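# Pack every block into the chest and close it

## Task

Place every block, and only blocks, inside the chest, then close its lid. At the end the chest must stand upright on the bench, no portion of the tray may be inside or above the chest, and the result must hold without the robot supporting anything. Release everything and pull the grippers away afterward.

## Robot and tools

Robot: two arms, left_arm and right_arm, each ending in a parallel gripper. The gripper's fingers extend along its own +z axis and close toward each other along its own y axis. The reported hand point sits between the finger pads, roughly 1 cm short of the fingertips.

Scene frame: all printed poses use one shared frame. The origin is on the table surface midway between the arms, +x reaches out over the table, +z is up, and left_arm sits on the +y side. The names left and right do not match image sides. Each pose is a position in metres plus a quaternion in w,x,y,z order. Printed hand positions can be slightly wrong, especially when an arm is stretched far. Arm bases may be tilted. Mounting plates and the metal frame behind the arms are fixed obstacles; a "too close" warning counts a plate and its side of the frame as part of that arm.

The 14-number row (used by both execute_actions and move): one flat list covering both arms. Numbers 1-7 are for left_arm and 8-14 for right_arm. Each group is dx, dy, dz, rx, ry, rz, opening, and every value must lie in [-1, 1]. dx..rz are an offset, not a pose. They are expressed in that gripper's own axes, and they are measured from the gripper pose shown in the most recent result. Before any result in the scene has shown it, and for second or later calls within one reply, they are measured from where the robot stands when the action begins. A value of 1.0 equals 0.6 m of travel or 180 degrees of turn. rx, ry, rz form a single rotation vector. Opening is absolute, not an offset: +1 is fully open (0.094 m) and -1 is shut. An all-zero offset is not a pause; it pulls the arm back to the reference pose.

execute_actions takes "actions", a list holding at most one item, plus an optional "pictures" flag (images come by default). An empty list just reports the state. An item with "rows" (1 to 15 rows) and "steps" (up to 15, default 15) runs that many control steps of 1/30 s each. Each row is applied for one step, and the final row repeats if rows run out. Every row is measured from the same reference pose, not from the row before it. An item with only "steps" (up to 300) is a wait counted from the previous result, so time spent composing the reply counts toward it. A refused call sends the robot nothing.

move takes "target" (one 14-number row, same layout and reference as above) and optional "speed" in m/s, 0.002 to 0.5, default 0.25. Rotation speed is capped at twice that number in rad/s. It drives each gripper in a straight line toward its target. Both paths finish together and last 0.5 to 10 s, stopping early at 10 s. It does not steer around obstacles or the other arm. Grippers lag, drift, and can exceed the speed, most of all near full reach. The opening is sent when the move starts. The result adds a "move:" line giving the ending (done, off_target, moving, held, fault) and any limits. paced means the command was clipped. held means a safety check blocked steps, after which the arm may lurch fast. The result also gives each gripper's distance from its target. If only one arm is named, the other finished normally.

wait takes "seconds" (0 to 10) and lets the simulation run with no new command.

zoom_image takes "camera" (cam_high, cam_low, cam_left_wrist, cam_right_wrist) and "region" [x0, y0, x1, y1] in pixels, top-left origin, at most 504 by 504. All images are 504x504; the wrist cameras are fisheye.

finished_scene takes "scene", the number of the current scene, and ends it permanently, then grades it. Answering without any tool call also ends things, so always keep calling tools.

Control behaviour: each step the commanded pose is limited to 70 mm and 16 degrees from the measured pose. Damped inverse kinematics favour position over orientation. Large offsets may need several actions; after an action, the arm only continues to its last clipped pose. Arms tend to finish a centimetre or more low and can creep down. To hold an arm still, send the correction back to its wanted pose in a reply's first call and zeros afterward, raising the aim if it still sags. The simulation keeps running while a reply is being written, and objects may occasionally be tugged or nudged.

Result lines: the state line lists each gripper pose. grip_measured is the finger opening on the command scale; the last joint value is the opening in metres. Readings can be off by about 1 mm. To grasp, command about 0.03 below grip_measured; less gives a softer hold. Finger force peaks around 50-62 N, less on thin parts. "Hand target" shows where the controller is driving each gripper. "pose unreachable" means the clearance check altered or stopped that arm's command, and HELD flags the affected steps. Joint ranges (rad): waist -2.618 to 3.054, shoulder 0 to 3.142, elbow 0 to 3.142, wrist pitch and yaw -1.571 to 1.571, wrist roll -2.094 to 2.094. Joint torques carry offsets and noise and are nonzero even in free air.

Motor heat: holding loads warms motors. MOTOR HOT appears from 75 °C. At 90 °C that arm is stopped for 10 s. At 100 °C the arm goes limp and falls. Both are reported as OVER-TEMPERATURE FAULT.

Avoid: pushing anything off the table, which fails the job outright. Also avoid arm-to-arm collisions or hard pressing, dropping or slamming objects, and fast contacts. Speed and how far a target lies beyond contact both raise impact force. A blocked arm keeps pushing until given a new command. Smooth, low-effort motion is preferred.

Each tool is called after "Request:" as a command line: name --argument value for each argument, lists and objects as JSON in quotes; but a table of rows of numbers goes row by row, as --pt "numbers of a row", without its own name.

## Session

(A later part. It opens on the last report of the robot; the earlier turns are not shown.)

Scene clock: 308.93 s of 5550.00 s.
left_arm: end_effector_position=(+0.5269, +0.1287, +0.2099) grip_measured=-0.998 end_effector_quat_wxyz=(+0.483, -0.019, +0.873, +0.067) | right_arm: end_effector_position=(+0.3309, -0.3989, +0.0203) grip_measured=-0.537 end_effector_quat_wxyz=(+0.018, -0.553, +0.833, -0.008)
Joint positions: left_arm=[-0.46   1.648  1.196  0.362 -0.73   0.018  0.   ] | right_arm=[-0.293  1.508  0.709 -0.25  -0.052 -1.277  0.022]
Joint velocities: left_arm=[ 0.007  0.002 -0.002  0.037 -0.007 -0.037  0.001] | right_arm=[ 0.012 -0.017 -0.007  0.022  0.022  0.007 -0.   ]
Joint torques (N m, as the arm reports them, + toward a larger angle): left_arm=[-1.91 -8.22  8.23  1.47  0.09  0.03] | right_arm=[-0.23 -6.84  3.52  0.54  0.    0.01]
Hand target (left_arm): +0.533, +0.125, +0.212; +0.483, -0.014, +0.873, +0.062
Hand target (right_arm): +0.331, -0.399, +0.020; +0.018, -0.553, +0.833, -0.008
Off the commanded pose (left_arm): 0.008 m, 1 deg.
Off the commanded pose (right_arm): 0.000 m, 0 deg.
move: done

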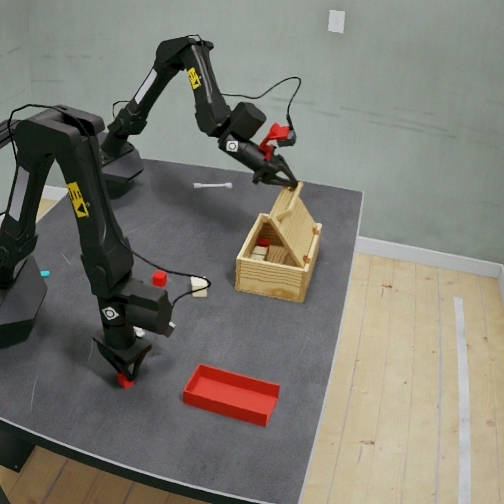

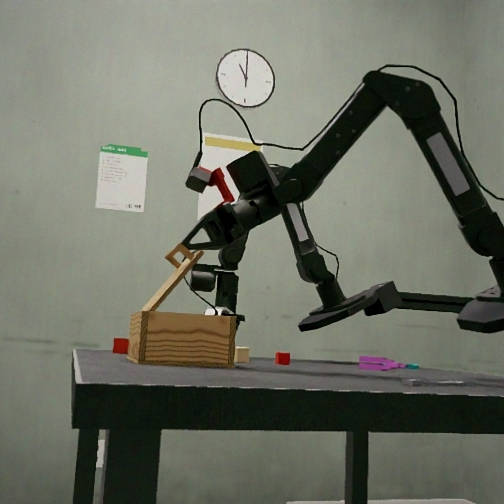

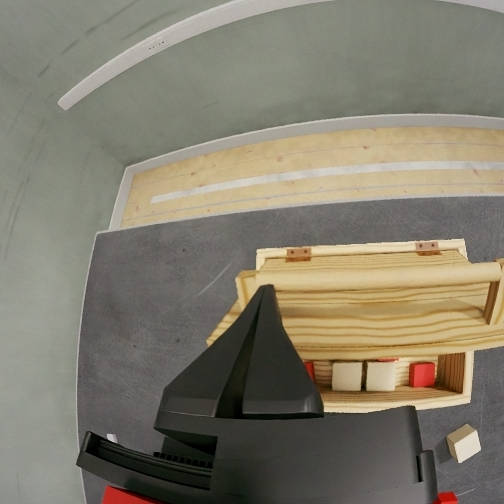

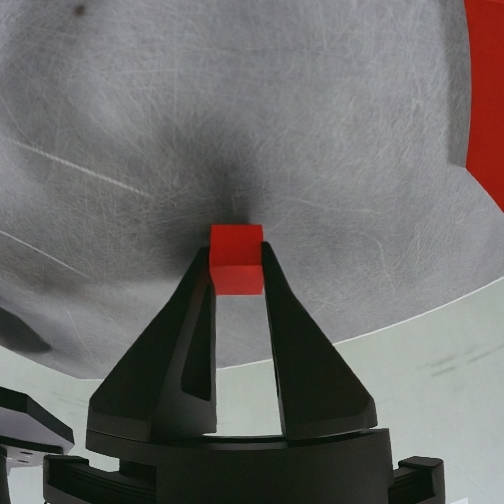

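Request:
move --target '[0,0,0,0,0,0,-1, 0,0,-0.1,0,0,0,-0.7]'

Request:
move --target '[0,0,0,0,0,0,-1, -0.52,0.057,-0.12,0,0,0,-0.7]'

Scene clock: 317.93 s of 5550.00 s.
left_arm: end_effector_position=(+0.5269, +0.1287, +0.2099) grip_measured=-0.998 end_effector_quat_wxyz=(+0.483, -0.019, +0.873, +0.067) | right_arm: end_effector_position=(+0.3188, -0.3971, +0.0713) grip_measured=-0.537 end_effector_quat_wxyz=(+0.005, -0.552, +0.834, +0.000)
Joint positions: left_arm=[-0.46   1.648  1.196  0.362 -0.73   0.018  0.   ] | right_arm=[-0.298  1.306  0.735 -0.509 -0.052 -1.283  0.022]
Joint velocities: left_arm=[-0.012  0.007  0.007 -0.066  0.007  0.007 -0.001] | right_arm=[ 0.002  0.012 -0.017 -0.095  0.007 -0.022 -0.   ]
Joint torques (N m, as the arm reports them, + toward a larger angle): left_arm=[-2.15 -8.53  6.05  1.7  -0.07 -0.04] | right_arm=[-1.15 -7.69  6.48  0.33 -0.11 -0.09]
Hand target (left_arm): +0.527, +0.129, +0.210; +0.483, -0.019, +0.873, +0.067
Hand target (right_arm): +0.329, -0.400, +0.081; +0.017, -0.553, +0.833, -0.008
Off the commanded pose (left_arm): 0.000 m, 0 deg.
Off the commanded pose (right_arm): 0.013 m, 2 deg.
After step 90, 4.93 s passed at rest.
move: off_target (right_arm)

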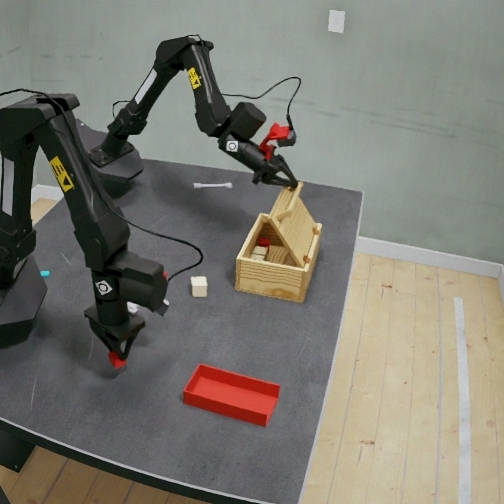

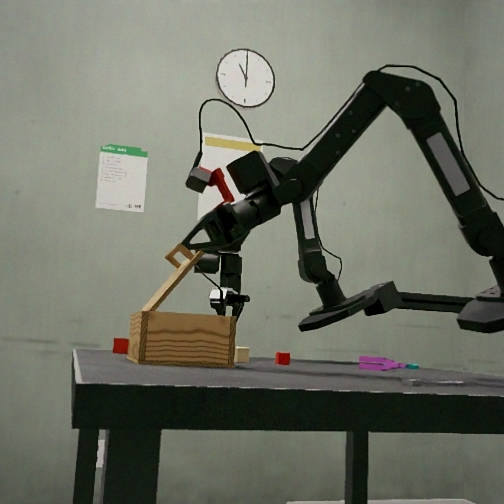

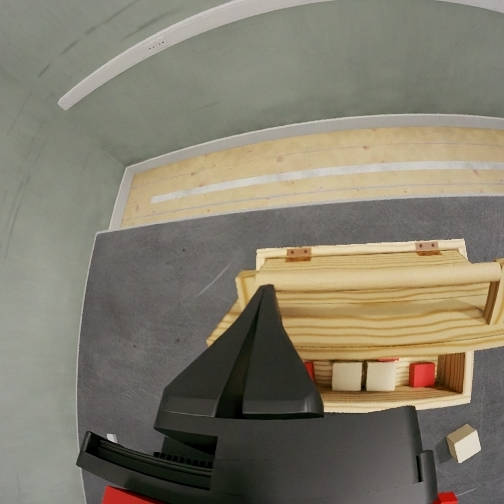

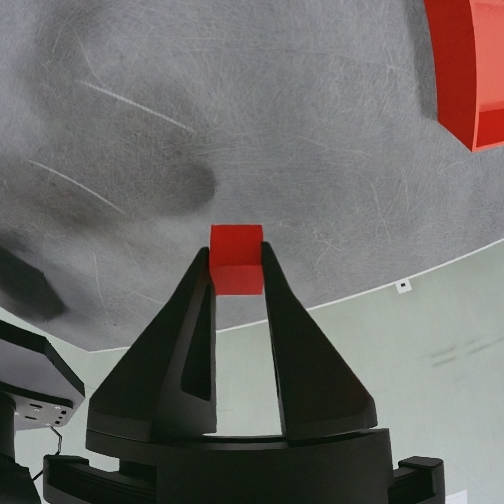

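Scene clock: 319.97 s of 5550.00 s.
left_arm: end_effector_position=(+0.5269, +0.1287, +0.2099) grip_measured=-0.998 end_effector_quat_wxyz=(+0.483, -0.019, +0.873, +0.067) | right_arm: end_effector_position=(+0.4045, -0.0998, +0.1416) grip_measured=-0.537 end_effector_quat_wxyz=(+0.002, -0.556, +0.831, -0.002)
Joint positions: left_arm=[-0.46   1.648  1.196  0.362 -0.73   0.018  0.   ] | right_arm=[ 0.624  1.903  1.766 -1.086  0.355 -0.444  0.022]
Joint velocities: left_arm=[ 0.007 -0.012 -0.002 -0.007 -0.022 -0.095 -0.001] | right_arm=[ 0.002  0.017 -0.017 -0.051 -0.051  0.007 -0.002]
Joint torques (N m, as the arm reports them, + toward a larger angle): left_arm=[-2.15 -8.69  6.04  1.66 -0.04 -0.07] | right_arm=[  3.83 -10.4    8.2    0.31   0.1    0.11]
Hand target (left_arm): +0.527, +0.129, +0.210; +0.483, -0.019, +0.873, +0.067
Hand target (right_arm): +0.409, -0.094, +0.149; +0.012, -0.553, +0.833, -0.003
Off the commanded pose (left_arm): 0.000 m, 0 deg.
Off the commanded pose (right_arm): 0.006 m, 1 deg.
move: done

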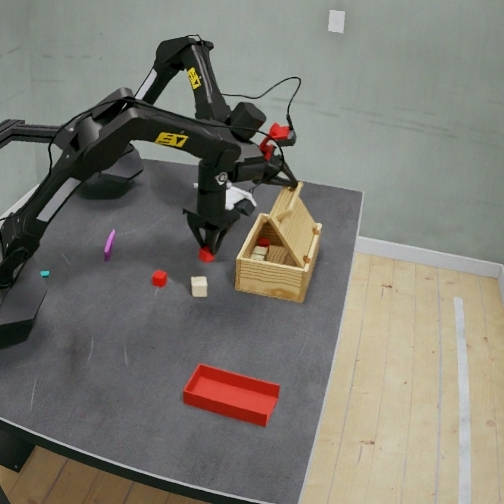

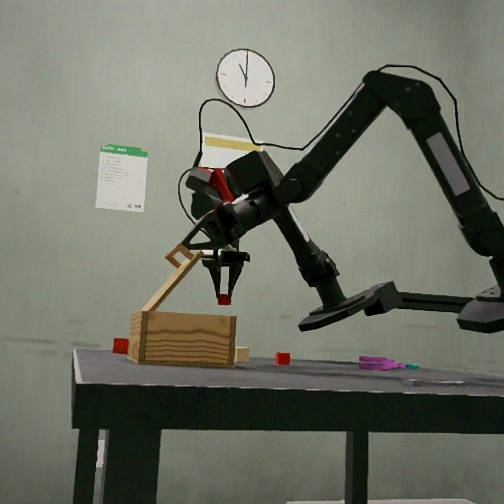

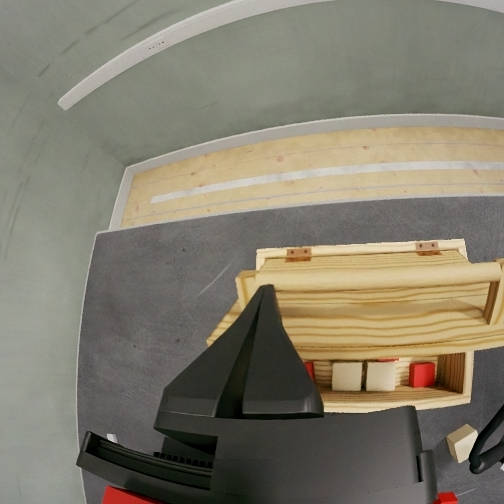

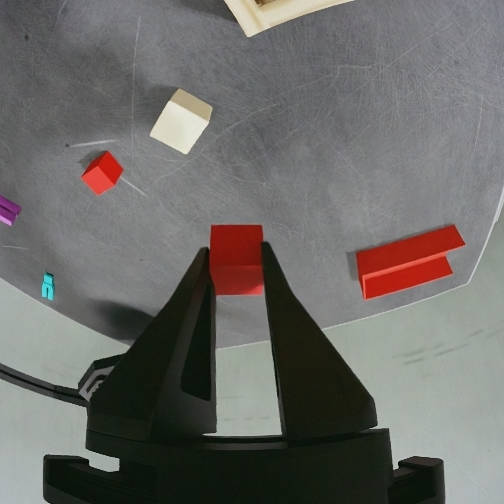

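Request:
move --target '[0,0,0,0,0,0,-1, -0.25,0,0,0,-0.2,0,-0.7]' --speed 0.12

Scene clock: 325.93 s of 5550.00 s.
left_arm: end_effector_position=(+0.5270, +0.1292, +0.2099) grip_measured=-0.998 end_effector_quat_wxyz=(+0.483, -0.019, +0.873, +0.068) | right_arm: end_effector_position=(+0.4654, +0.0241, +0.1345) grip_measured=-0.537 end_effector_quat_wxyz=(+0.242, -0.519, +0.806, +0.149)
Joint positions: left_arm=[-0.459  1.648  1.196  0.362 -0.73   0.018  0.   ] | right_arm=[ 0.624  1.978  1.695 -0.413  0.094 -0.527  0.022]
Joint velocities: left_arm=[-0.017 -0.002  0.002 -0.051 -0.051  0.066 -0.001] | right_arm=[ 0.007 -0.022  0.017 -0.007 -0.037 -0.007 -0.001]
Joint torques (N m, as the arm reports them, + toward a larger angle): left_arm=[-2.17 -8.94  6.17  1.66 -0.04 -0.02] | right_arm=[  4.71 -11.6    5.76   1.74  -0.57  -0.12]
Hand target (left_arm): +0.527, +0.129, +0.210; +0.483, -0.019, +0.873, +0.067
Hand target (right_arm): +0.461, +0.038, +0.142; +0.258, -0.526, +0.793, +0.169
Off the commanded pose (left_arm): 0.001 m, 0 deg.
Off the commanded pose (right_arm): 0.017 m, 4 deg.
move: off_target (right_arm)

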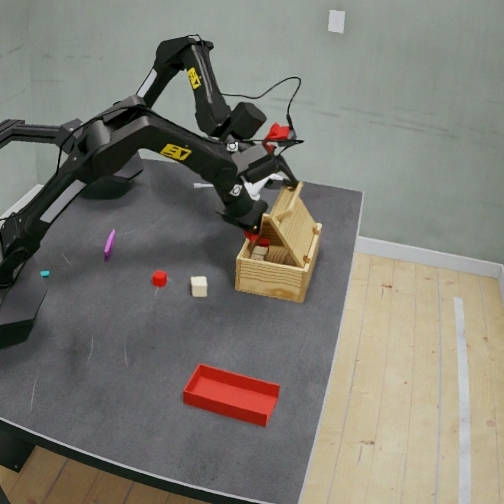

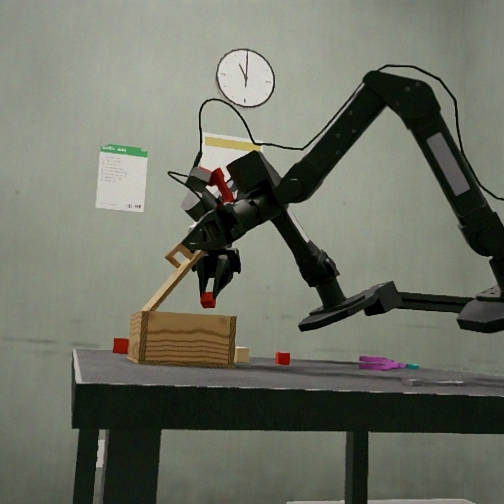

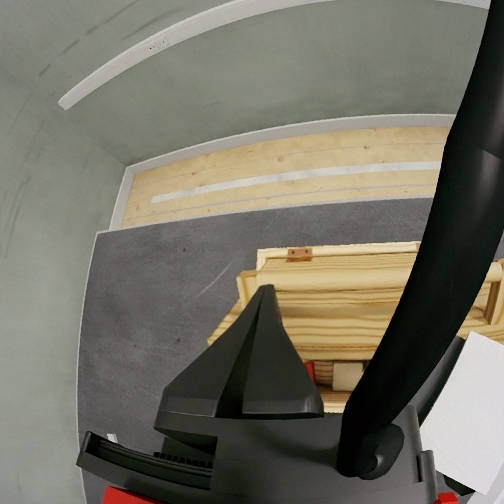

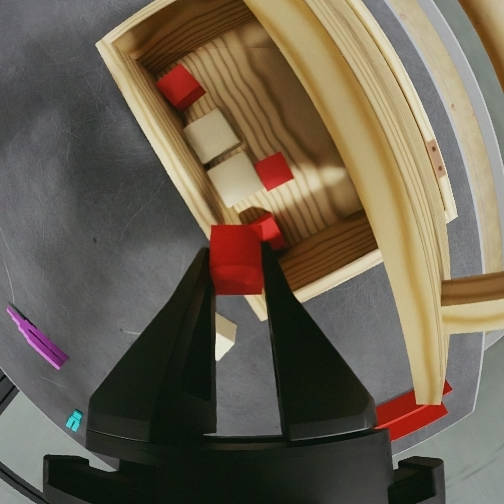

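Request:
move --target '[0,0,0,0,0,0,-1, -0.04,-0.04,0.05,0,0,0,-0.7]' --speed 0.06

Scene clock: 330.77 s of 5550.00 s.
left_arm: end_effector_position=(+0.5271, +0.1296, +0.2098) grip_measured=-0.998 end_effector_quat_wxyz=(+0.483, -0.019, +0.873, +0.068) | right_arm: end_effector_position=(+0.4940, +0.0438, +0.1127) grip_measured=-0.537 end_effector_quat_wxyz=(+0.230, -0.518, +0.811, +0.143)
Joint positions: left_arm=[-0.459  1.648  1.196  0.362 -0.731  0.018  0.   ] | right_arm=[ 0.604  2.164  1.967 -0.522  0.093 -0.531  0.022]
Joint velocities: left_arm=[-0.012  0.002 -0.002  0.051  0.007  0.037  0.   ] | right_arm=[-0.007  0.002  0.012 -0.022  0.007  0.007 -0.   ]
Joint torques (N m, as the arm reports them, + toward a larger angle): left_arm=[-2.26 -8.68  6.06  1.67 -0.02 -0.04] | right_arm=[  3.71 -12.8    9.06   1.25  -0.36  -0.06]
Hand target (left_arm): +0.527, +0.129, +0.210; +0.483, -0.019, +0.873, +0.067
Hand target (right_arm): +0.502, +0.047, +0.122; +0.242, -0.519, +0.806, +0.149
Off the commanded pose (left_arm): 0.000 m, 0 deg.
Off the commanded pose (right_arm): 0.014 m, 2 deg.
After step 90, 0.63 s passed at rest.
move: off_target (right_arm)

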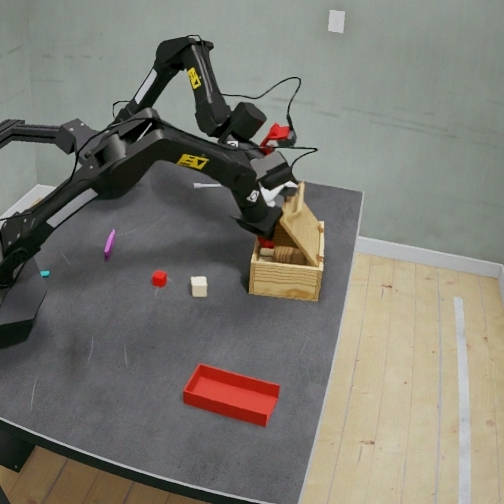

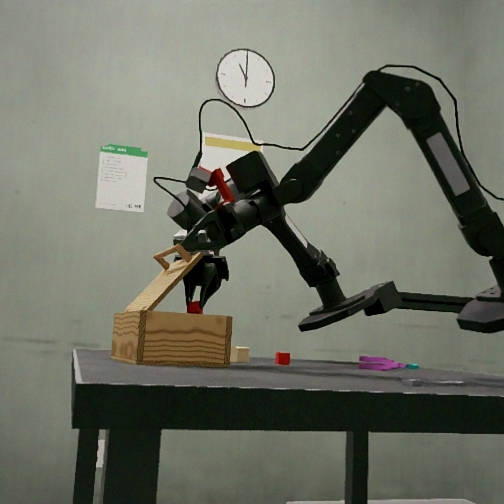

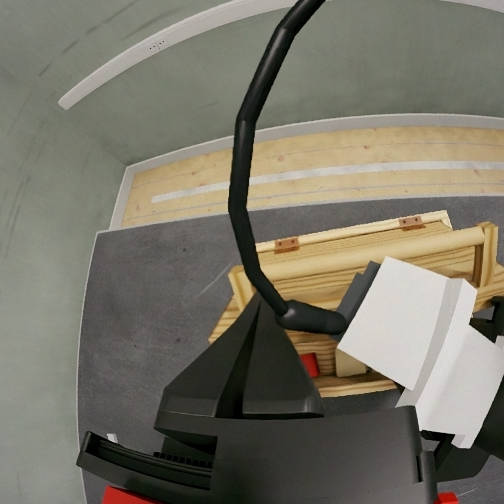

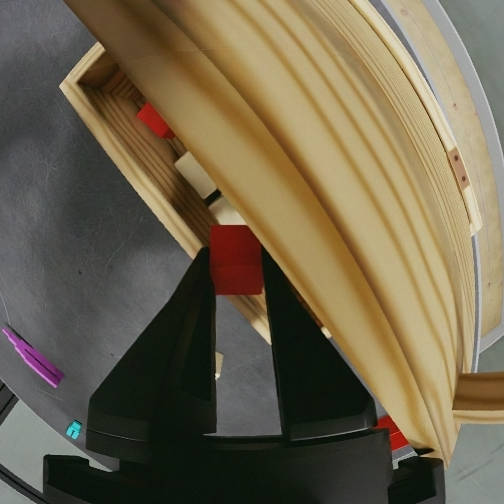

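Request:
move --target '[0,0,0,0,0,0,-1, 0,0,0,0,0,0,-0.1]'

Scene clock: 335.30 s of 5550.00 s.
left_arm: end_effector_position=(+0.5271, +0.1296, +0.2098) grip_measured=-0.998 end_effector_quat_wxyz=(+0.483, -0.019, +0.873, +0.068) | right_arm: end_effector_position=(+0.4936, +0.0436, +0.1125) grip_measured=-0.103 end_effector_quat_wxyz=(+0.229, -0.519, +0.811, +0.143)
Joint positions: left_arm=[-0.459  1.648  1.196  0.362 -0.731  0.018  0.   ] | right_arm=[ 0.604  2.164  1.967 -0.524  0.093 -0.532  0.042]
Joint velocities: left_arm=[-0.012 -0.002 -0.007  0.007 -0.081 -0.022 -0.001] | right_arm=[-0.032  0.012  0.007 -0.007  0.037 -0.007 -0.   ]
Joint torques (N m, as the arm reports them, + toward a larger angle): left_arm=[-2.07 -8.7   6.01  1.66 -0.05 -0.06] | right_arm=[  3.81 -12.84   6.27   1.34  -0.16   0.01]
Hand target (left_arm): +0.527, +0.130, +0.210; +0.483, -0.019, +0.873, +0.068
Hand target (right_arm): +0.494, +0.044, +0.113; +0.230, -0.518, +0.811, +0.143
Off the commanded pose (left_arm): 0.000 m, 0 deg.
Off the commanded pose (right_arm): 0.000 m, 0 deg.
After step 90, 0.83 s passed at rest.
move: done

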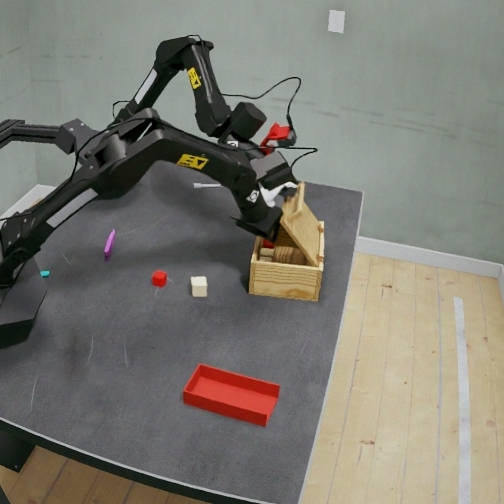

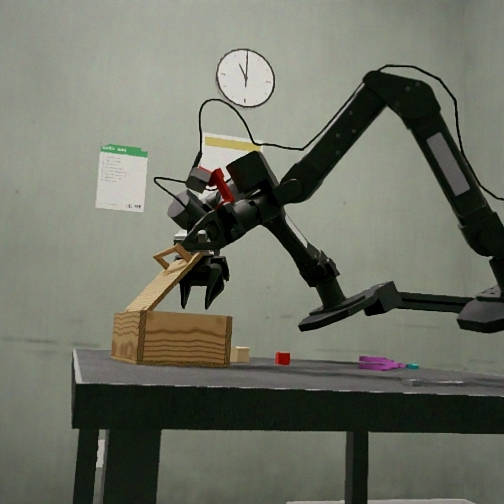

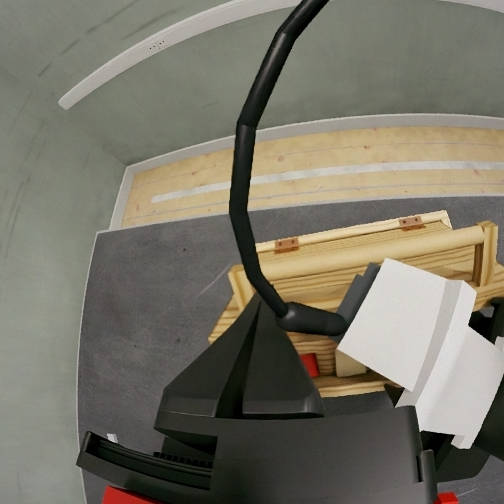

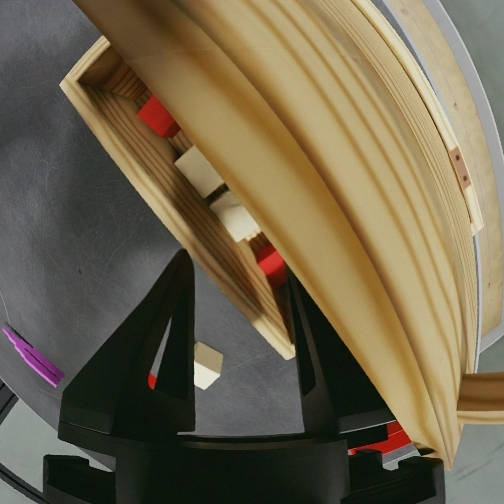

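Request:
move --target '[0.12,0.05,-0.06,0,0,0,-1, 0,0,0,0,0,0,-0.1]' --speed 0.08

Request:
move --target '[-0.07,0,0.12,0,0,0,-1, 0,0,0,0,0,0,-0.1]' --speed 0.06

Scene clock: 347.07 s of 5550.00 s.
left_arm: end_effector_position=(+0.4568, +0.1537, +0.1617) grip_measured=-0.998 end_effector_quat_wxyz=(+0.475, -0.013, +0.877, +0.072) | right_arm: end_effector_position=(+0.4857, +0.0415, +0.1023) grip_measured=-0.103 end_effector_quat_wxyz=(+0.211, -0.525, +0.813, +0.142)
Joint positions: left_arm=[-0.459  1.569  0.818  0.636 -0.731  0.018  0.   ] | right_arm=[ 0.604  2.178  1.967 -0.548  0.093 -0.532  0.042]
Joint velocities: left_arm=[-0.007 -0.002  0.007  0.051 -0.081 -0.007 -0.001] | right_arm=[-0.017 -0.012  0.002  0.051 -0.007 -0.007 -0.   ]
Joint torques (N m, as the arm reports them, + toward a larger angle): left_arm=[-2.04 -8.83  3.87  1.81 -0.08 -0.07] | right_arm=[  3.82 -14.05   6.13   1.54  -0.16   0.01]
Hand target (left_arm): +0.455, +0.156, +0.169; +0.483, -0.019, +0.873, +0.068
Hand target (right_arm): +0.494, +0.043, +0.113; +0.229, -0.519, +0.811, +0.143
Off the commanded pose (left_arm): 0.010 m, 1 deg.
Off the commanded pose (right_arm): 0.013 m, 2 deg.
After step 90, 7.13 s passed at rest.
move: off_target (right_arm)

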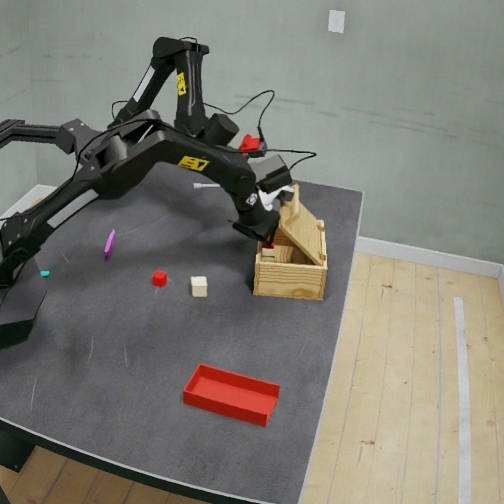

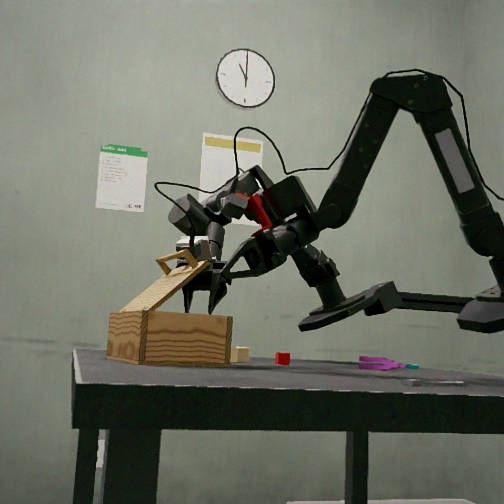

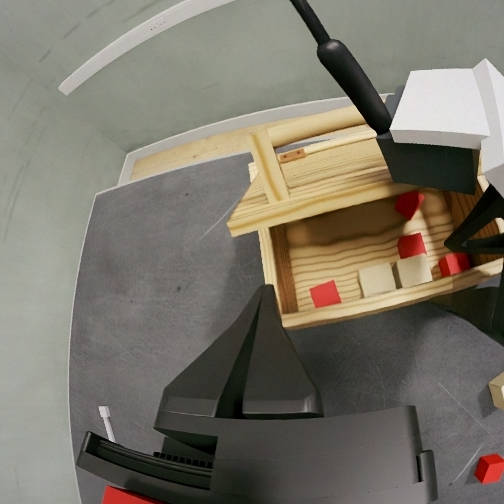

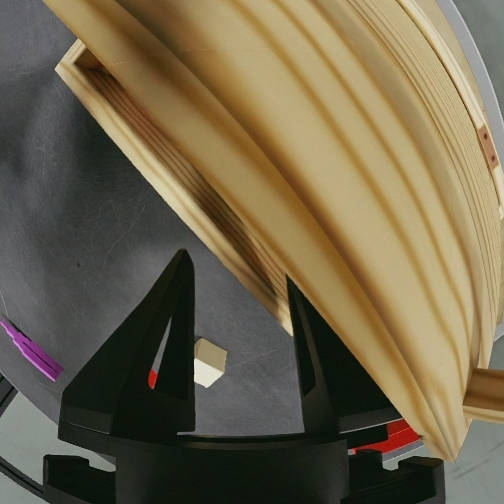

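Scene clock: 348.77 s of 5550.00 s.
left_arm: end_effector_position=(+0.5284, +0.1648, +0.1489) grip_measured=-0.998 end_effector_quat_wxyz=(+0.463, -0.012, +0.883, +0.079) | right_arm: end_effector_position=(+0.4857, +0.0415, +0.1023) grip_measured=-0.103 end_effector_quat_wxyz=(+0.211, -0.525, +0.813, +0.142)
Joint positions: left_arm=[-0.334  1.729  1.115  0.48  -0.619  0.027  0.   ] | right_arm=[ 0.604  2.178  1.967 -0.548  0.093 -0.532  0.042]
Joint velocities: left_arm=[ 0.007 -0.012  0.002 -0.081  0.066  0.051 -0.   ] | right_arm=[ 0.032 -0.007  0.017  0.051  0.022 -0.007  0.001]
Joint torques (N m, as the arm reports them, + toward a larger angle): left_arm=[-1.64 -8.73  8.04  1.71  0.09  0.03] | right_arm=[  3.84 -12.78   6.16   1.24  -0.15   0.01]
Hand target (left_arm): +0.539, +0.162, +0.159; +0.474, -0.013, +0.877, +0.071
Hand target (right_arm): +0.486, +0.042, +0.102; +0.211, -0.525, +0.813, +0.142
Off the commanded pose (left_arm): 0.015 m, 2 deg.
Off the commanded pose (right_arm): 0.000 m, 0 deg.
move: off_target (left_arm)

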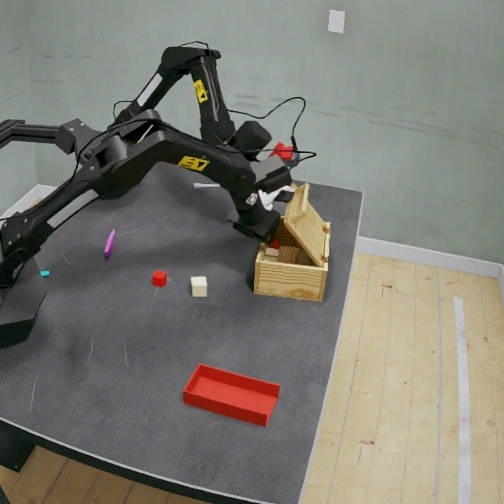

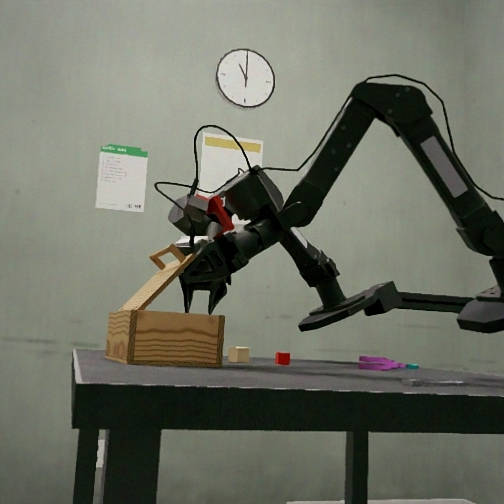

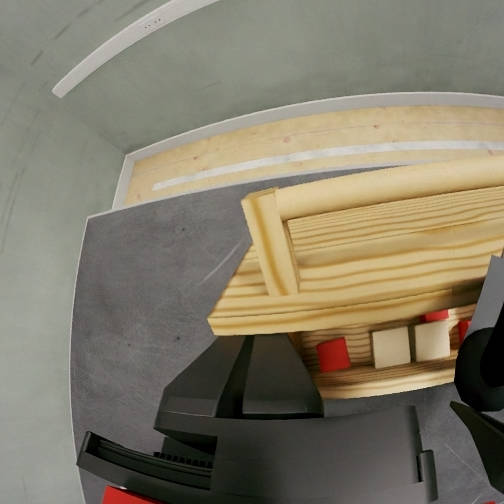

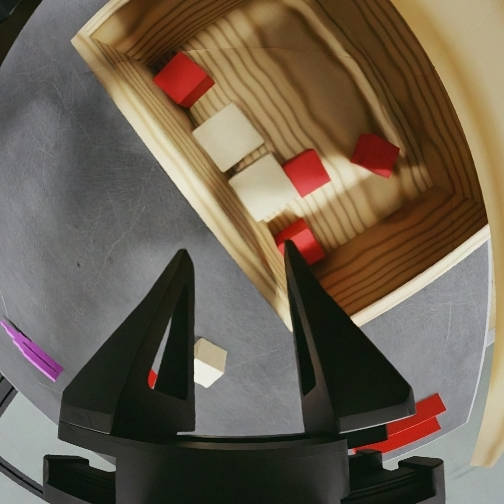

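Request:
execute_actions --actions '[]'

Scene clock: 364.50 s of 5550.00 s.
left_arm: end_effector_position=(+0.5283, +0.1647, +0.1488) grip_measured=-0.998 end_effector_quat_wxyz=(+0.463, -0.012, +0.883, +0.079) | right_arm: end_effector_position=(+0.4857, +0.0415, +0.1023) grip_measured=-0.103 end_effector_quat_wxyz=(+0.211, -0.525, +0.813, +0.142)
Joint positions: left_arm=[-0.334  1.729  1.115  0.479 -0.618  0.027  0.   ] | right_arm=[ 0.604  2.178  1.967 -0.548  0.093 -0.532  0.042]
Joint velocities: left_arm=[ 0.002  0.002  0.002 -0.022  0.007  0.037  0.   ] | right_arm=[-0.022  0.007 -0.012 -0.007 -0.022 -0.037  0.001]
Joint torques (N m, as the arm reports them, + toward a larger angle): left_arm=[-1.52 -8.78  7.93  1.68  0.08  0.04] | right_arm=[  3.83 -12.84   6.21   1.26  -0.16   0.01]
Hand target (left_arm): +0.539, +0.162, +0.159; +0.475, -0.013, +0.877, +0.071
Hand target (right_arm): +0.486, +0.042, +0.102; +0.211, -0.525, +0.813, +0.142
Off the commanded pose (left_arm): 0.015 m, 2 deg.
Off the commanded pose (right_arm): 0.000 m, 0 deg.
Steps of this call (steps 1 to 90: nothing new was sent; then 12.73 s passed at rest). Readings (end_effector_position):
1: left_arm (+0.5283, +0.1648, +0.1488) | right_arm (+0.4857, +0.0415, +0.1023)
2: left_arm (+0.5283, +0.1648, +0.1488) | right_arm (+0.4857, +0.0415, +0.1023)
4: left_arm (+0.5283, +0.1648, +0.1488) | right_arm (+0.4857, +0.0415, +0.1023)
8: left_arm (+0.5283, +0.1647, +0.1488) | right_arm (+0.4857, +0.0415, +0.1023)
90: the state above

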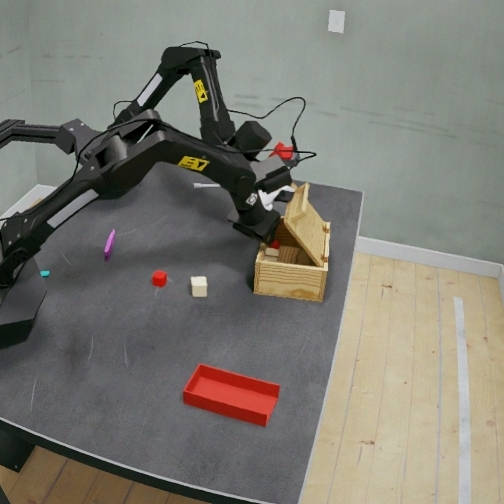

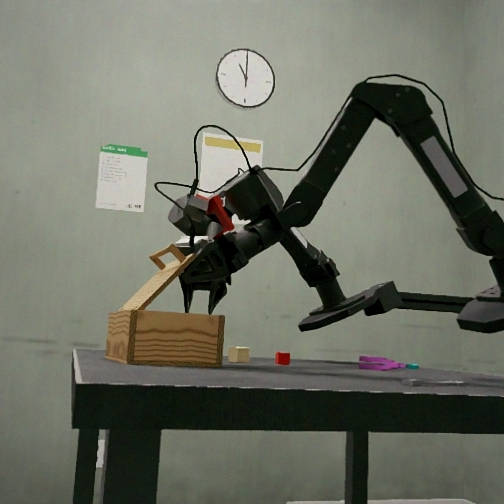

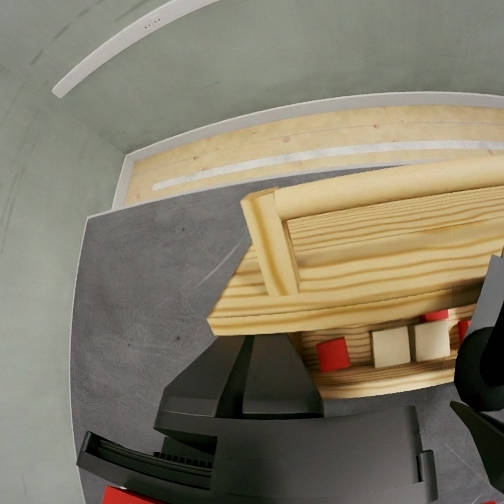

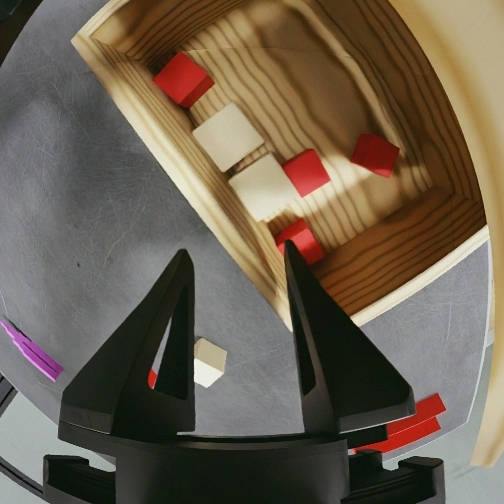

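Request:
move --target '[0,0,0,0,0,0,-1, 0.05,0,-0.1,0,0,0,-0.1]' --speed 0.15

Request:
move --target '[0,0,0,0,0,0,-1, 0.15,0.2,0,0,0.2,0,0.6]'

Scene clock: 371.87 s of 5550.00 s.
left_arm: end_effector_position=(+0.5274, +0.1647, +0.1475) grip_measured=-0.998 end_effector_quat_wxyz=(+0.460, -0.010, +0.884, +0.080) | right_arm: end_effector_position=(+0.4622, -0.0115, +0.1303) grip_measured=-0.103 end_effector_quat_wxyz=(+0.198, -0.523, +0.818, +0.134)
Joint positions: left_arm=[-0.334  1.729  1.115  0.472 -0.618  0.027  0.   ] | right_arm=[ 0.578  1.936  1.681 -0.53   0.092 -0.538  0.042]
Joint velocities: left_arm=[ 0.017  0.002  0.012 -0.007 -0.037  0.007 -0.001] | right_arm=[-0.007 -0.007 -0.002 -0.037 -0.066  0.037  0.001]
Joint torques (N m, as the arm reports them, + toward a larger angle): left_arm=[-1.78 -8.93  5.52  1.73 -0.03 -0.06] | right_arm=[  3.15 -13.1    5.39   1.37  -0.38  -0.11]
Hand target (left_arm): +0.528, +0.165, +0.149; +0.463, -0.012, +0.883, +0.079
Hand target (right_arm): +0.465, -0.010, +0.140; +0.211, -0.525, +0.813, +0.142
Off the commanded pose (left_arm): 0.002 m, 0 deg.
Off the commanded pose (right_arm): 0.010 m, 2 deg.
After step 90, 3.30 s passed at rest.
move: done

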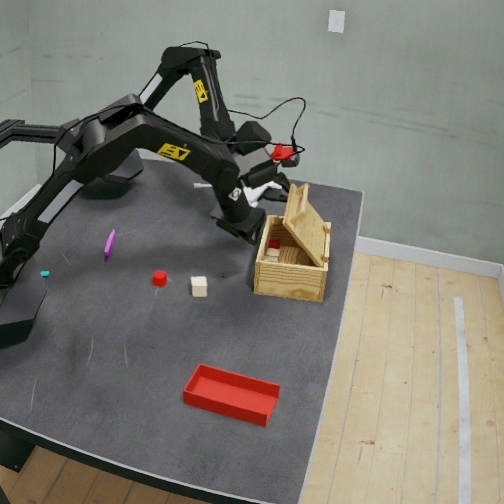

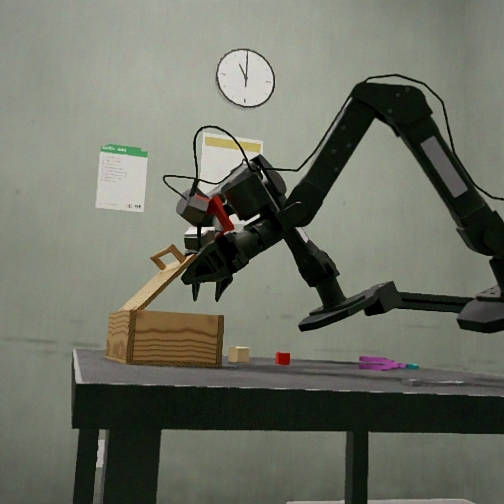

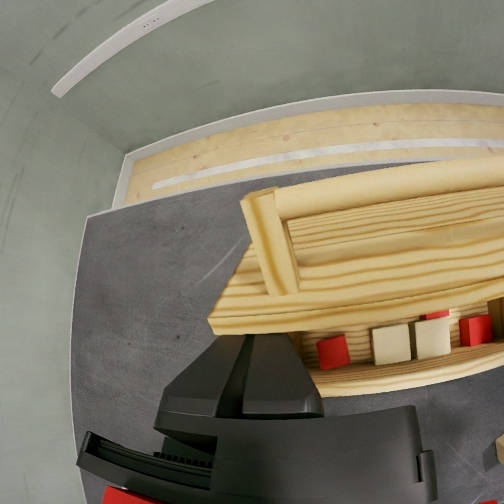

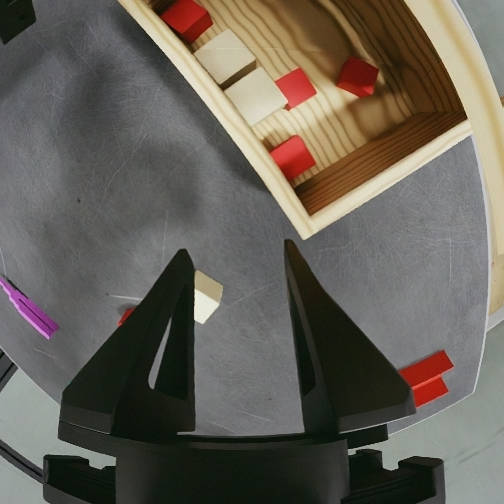

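Scene clock: 373.70 s of 5550.00 s.
left_arm: end_effector_position=(+0.5274, +0.1647, +0.1475) grip_measured=-0.998 end_effector_quat_wxyz=(+0.460, -0.010, +0.884, +0.080) | right_arm: end_effector_position=(+0.3167, -0.0411, +0.0822) grip_measured=+0.597 end_effector_quat_wxyz=(-0.072, -0.543, +0.836, -0.035)
Joint positions: left_arm=[-0.334  1.729  1.115  0.472 -0.618  0.027  0.   ] | right_arm=[ 0.819  2.16   1.802 -1.12   0.419 -0.145  0.075]
Joint velocities: left_arm=[-0.032 -0.017 -0.007  0.007 -0.11  -0.037  0.   ] | right_arm=[ 0.007 -0.007 -0.002 -0.095  0.022 -0.007  0.   ]
Joint torques (N m, as the arm reports them, + toward a larger angle): left_arm=[-1.96 -9.27  5.41  1.66 -0.08 -0.04] | right_arm=[  5.43 -11.18   7.36   0.     0.12   0.08]
Hand target (left_arm): +0.527, +0.165, +0.147; +0.460, -0.010, +0.884, +0.080
Hand target (right_arm): +0.319, -0.033, +0.091; -0.061, -0.543, +0.837, -0.034
Off the commanded pose (left_arm): 0.000 m, 0 deg.
Off the commanded pose (right_arm): 0.011 m, 1 deg.
move: off_target (right_arm)

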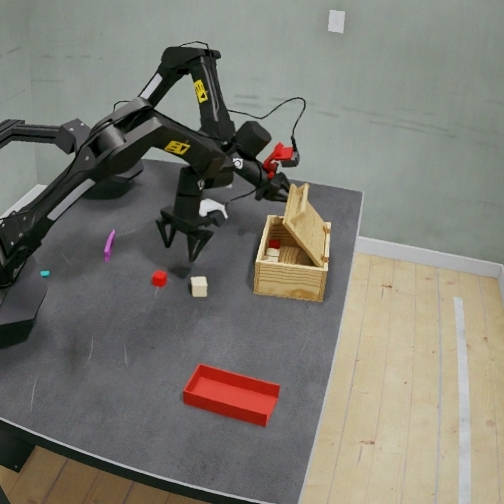

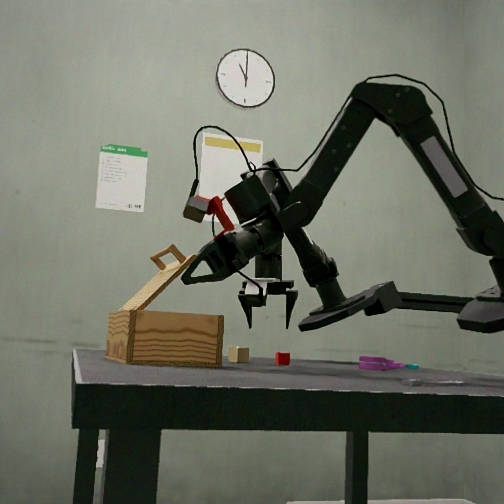

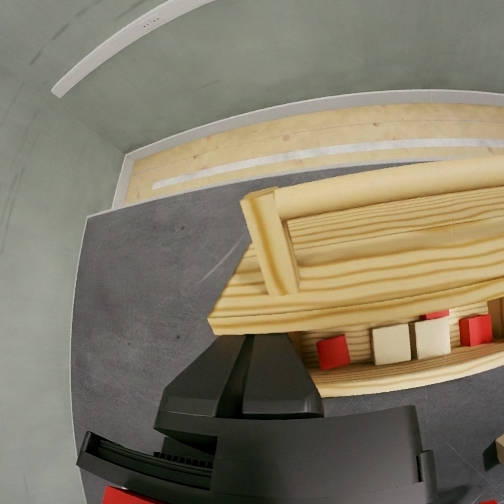

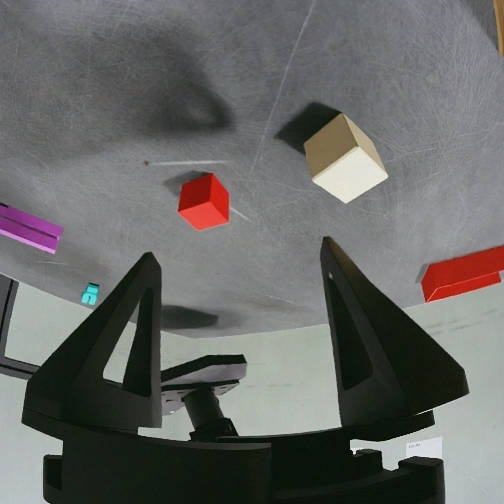

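Request:
move --target '[0,0,0,0,0,0,-1, -0.06,-0.1,0.03,0,0,0.18,0.6]'

Scene clock: 381.13 s of 5550.00 s.
left_arm: end_effector_position=(+0.5274, +0.1647, +0.1475) grip_measured=-0.998 end_effector_quat_wxyz=(+0.460, -0.010, +0.884, +0.080) | right_arm: end_effector_position=(+0.3803, -0.0408, +0.0505) grip_measured=+0.598 end_effector_quat_wxyz=(-0.064, -0.297, +0.951, -0.061)
Joint positions: left_arm=[-0.334  1.729  1.115  0.472 -0.618  0.027  0.   ] | right_arm=[ 0.693  2.361  2.143 -1.222  0.411  0.274  0.075]
Joint velocities: left_arm=[ 0.012  0.012  0.002  0.022 -0.037 -0.022  0.   ] | right_arm=[-0.012 -0.002  0.012  0.007  0.007 -0.022  0.   ]
Joint torques (N m, as the arm reports them, + toward a larger angle): left_arm=[-1.79 -9.05  5.62  1.68 -0.03  0.  ] | right_arm=[  4.47 -12.33   7.56  -0.05  -0.06   0.11]
Hand target (left_arm): +0.527, +0.165, +0.147; +0.460, -0.010, +0.884, +0.080
Hand target (right_arm): +0.384, -0.036, +0.056; -0.060, -0.289, +0.954, -0.054
Off the commanded pose (left_arm): 0.000 m, 0 deg.
Off the commanded pose (right_arm): 0.010 m, 1 deg.
After step 90, 2.77 s passed at rest.
move: done

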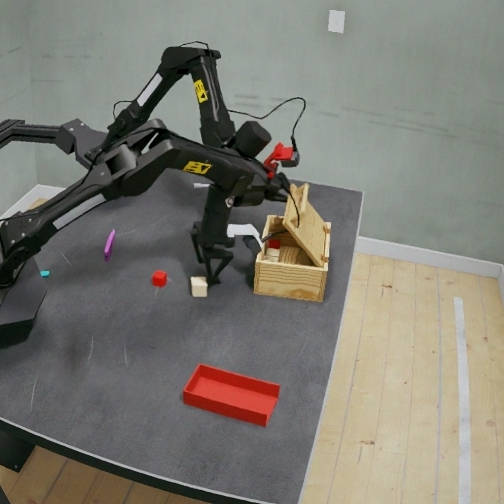

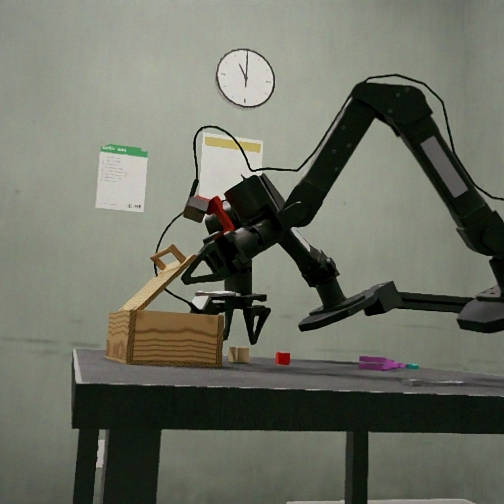

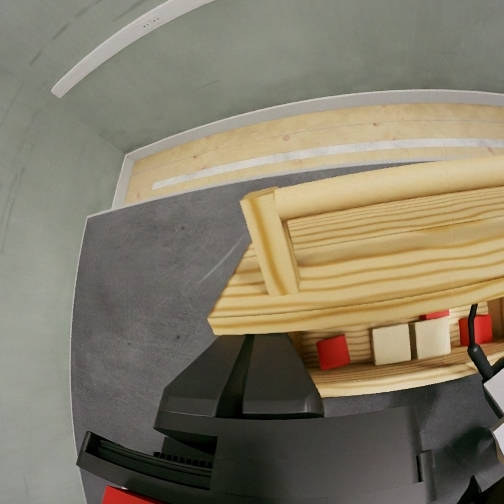

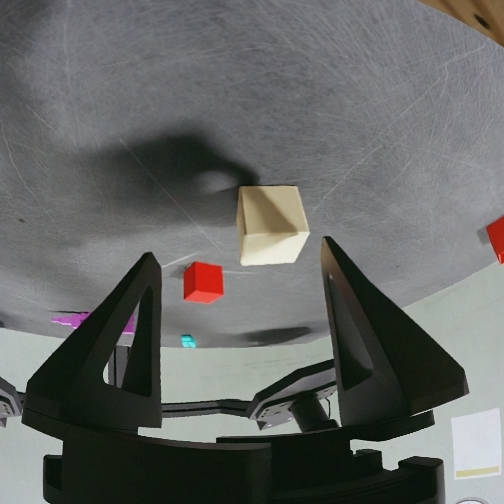

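Request:
move --target '[0,0,0,0,0,0,-1, -0.03,-0.02,0.045,0,0,0,0.6]' --speed 0.1

Scene clock: 385.07 s of 5550.00 s.
left_arm: end_effector_position=(+0.5274, +0.1647, +0.1475) grip_measured=-0.998 end_effector_quat_wxyz=(+0.460, -0.010, +0.884, +0.080) | right_arm: end_effector_position=(+0.3977, -0.0415, +0.0441) grip_measured=+0.598 end_effector_quat_wxyz=(-0.054, -0.296, +0.952, -0.058)
Joint positions: left_arm=[-0.334  1.729  1.115  0.472 -0.618  0.027  0.   ] | right_arm=[ 0.664  2.393  2.204 -1.215  0.411  0.238  0.075]
Joint velocities: left_arm=[-0.017  0.017  0.002  0.007  0.007 -0.125 -0.   ] | right_arm=[ 0.002  0.002 -0.007 -0.007  0.022 -0.022 -0.   ]
Joint torques (N m, as the arm reports them, + toward a larger angle): left_arm=[-1.73 -8.96  5.58  1.69 -0.05 -0.02] | right_arm=[ 2.32 -8.99  6.25  0.38 -0.06 -0.17]
Hand target (left_arm): +0.527, +0.165, +0.147; +0.460, -0.010, +0.884, +0.080
Hand target (right_arm): +0.398, -0.046, +0.022; -0.065, -0.296, +0.951, -0.061
Off the commanded pose (left_arm): 0.000 m, 0 deg.
Off the commanded pose (right_arm): 0.022 m, 1 deg.
After step 90, 0.13 s passed at rest.
move: off_target (right_arm)

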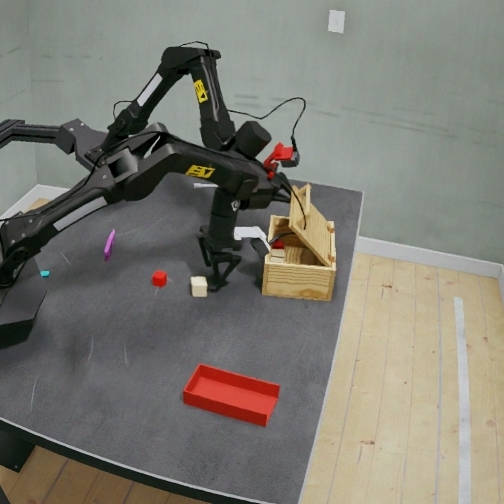

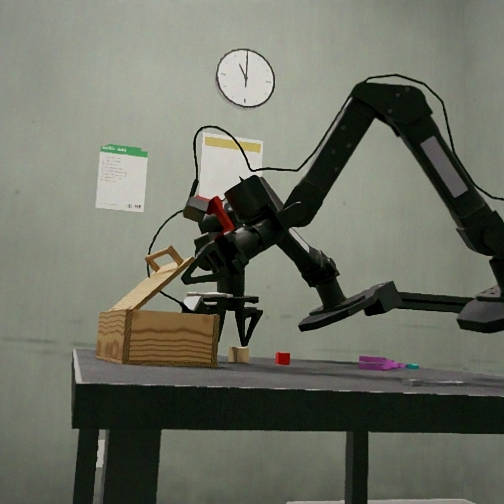

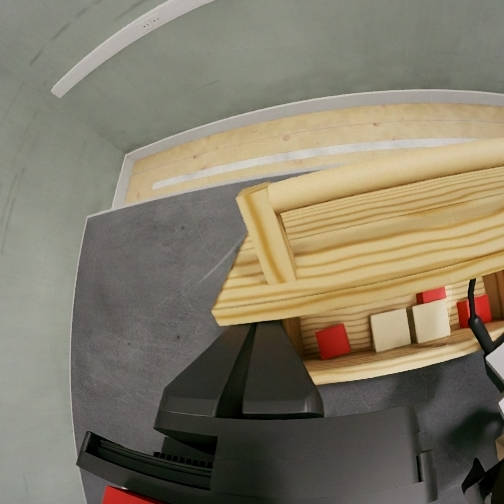

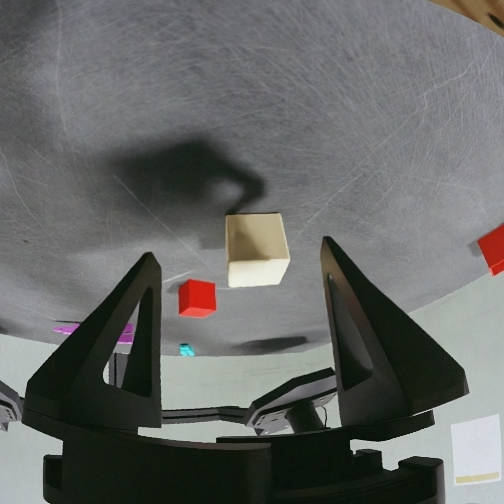

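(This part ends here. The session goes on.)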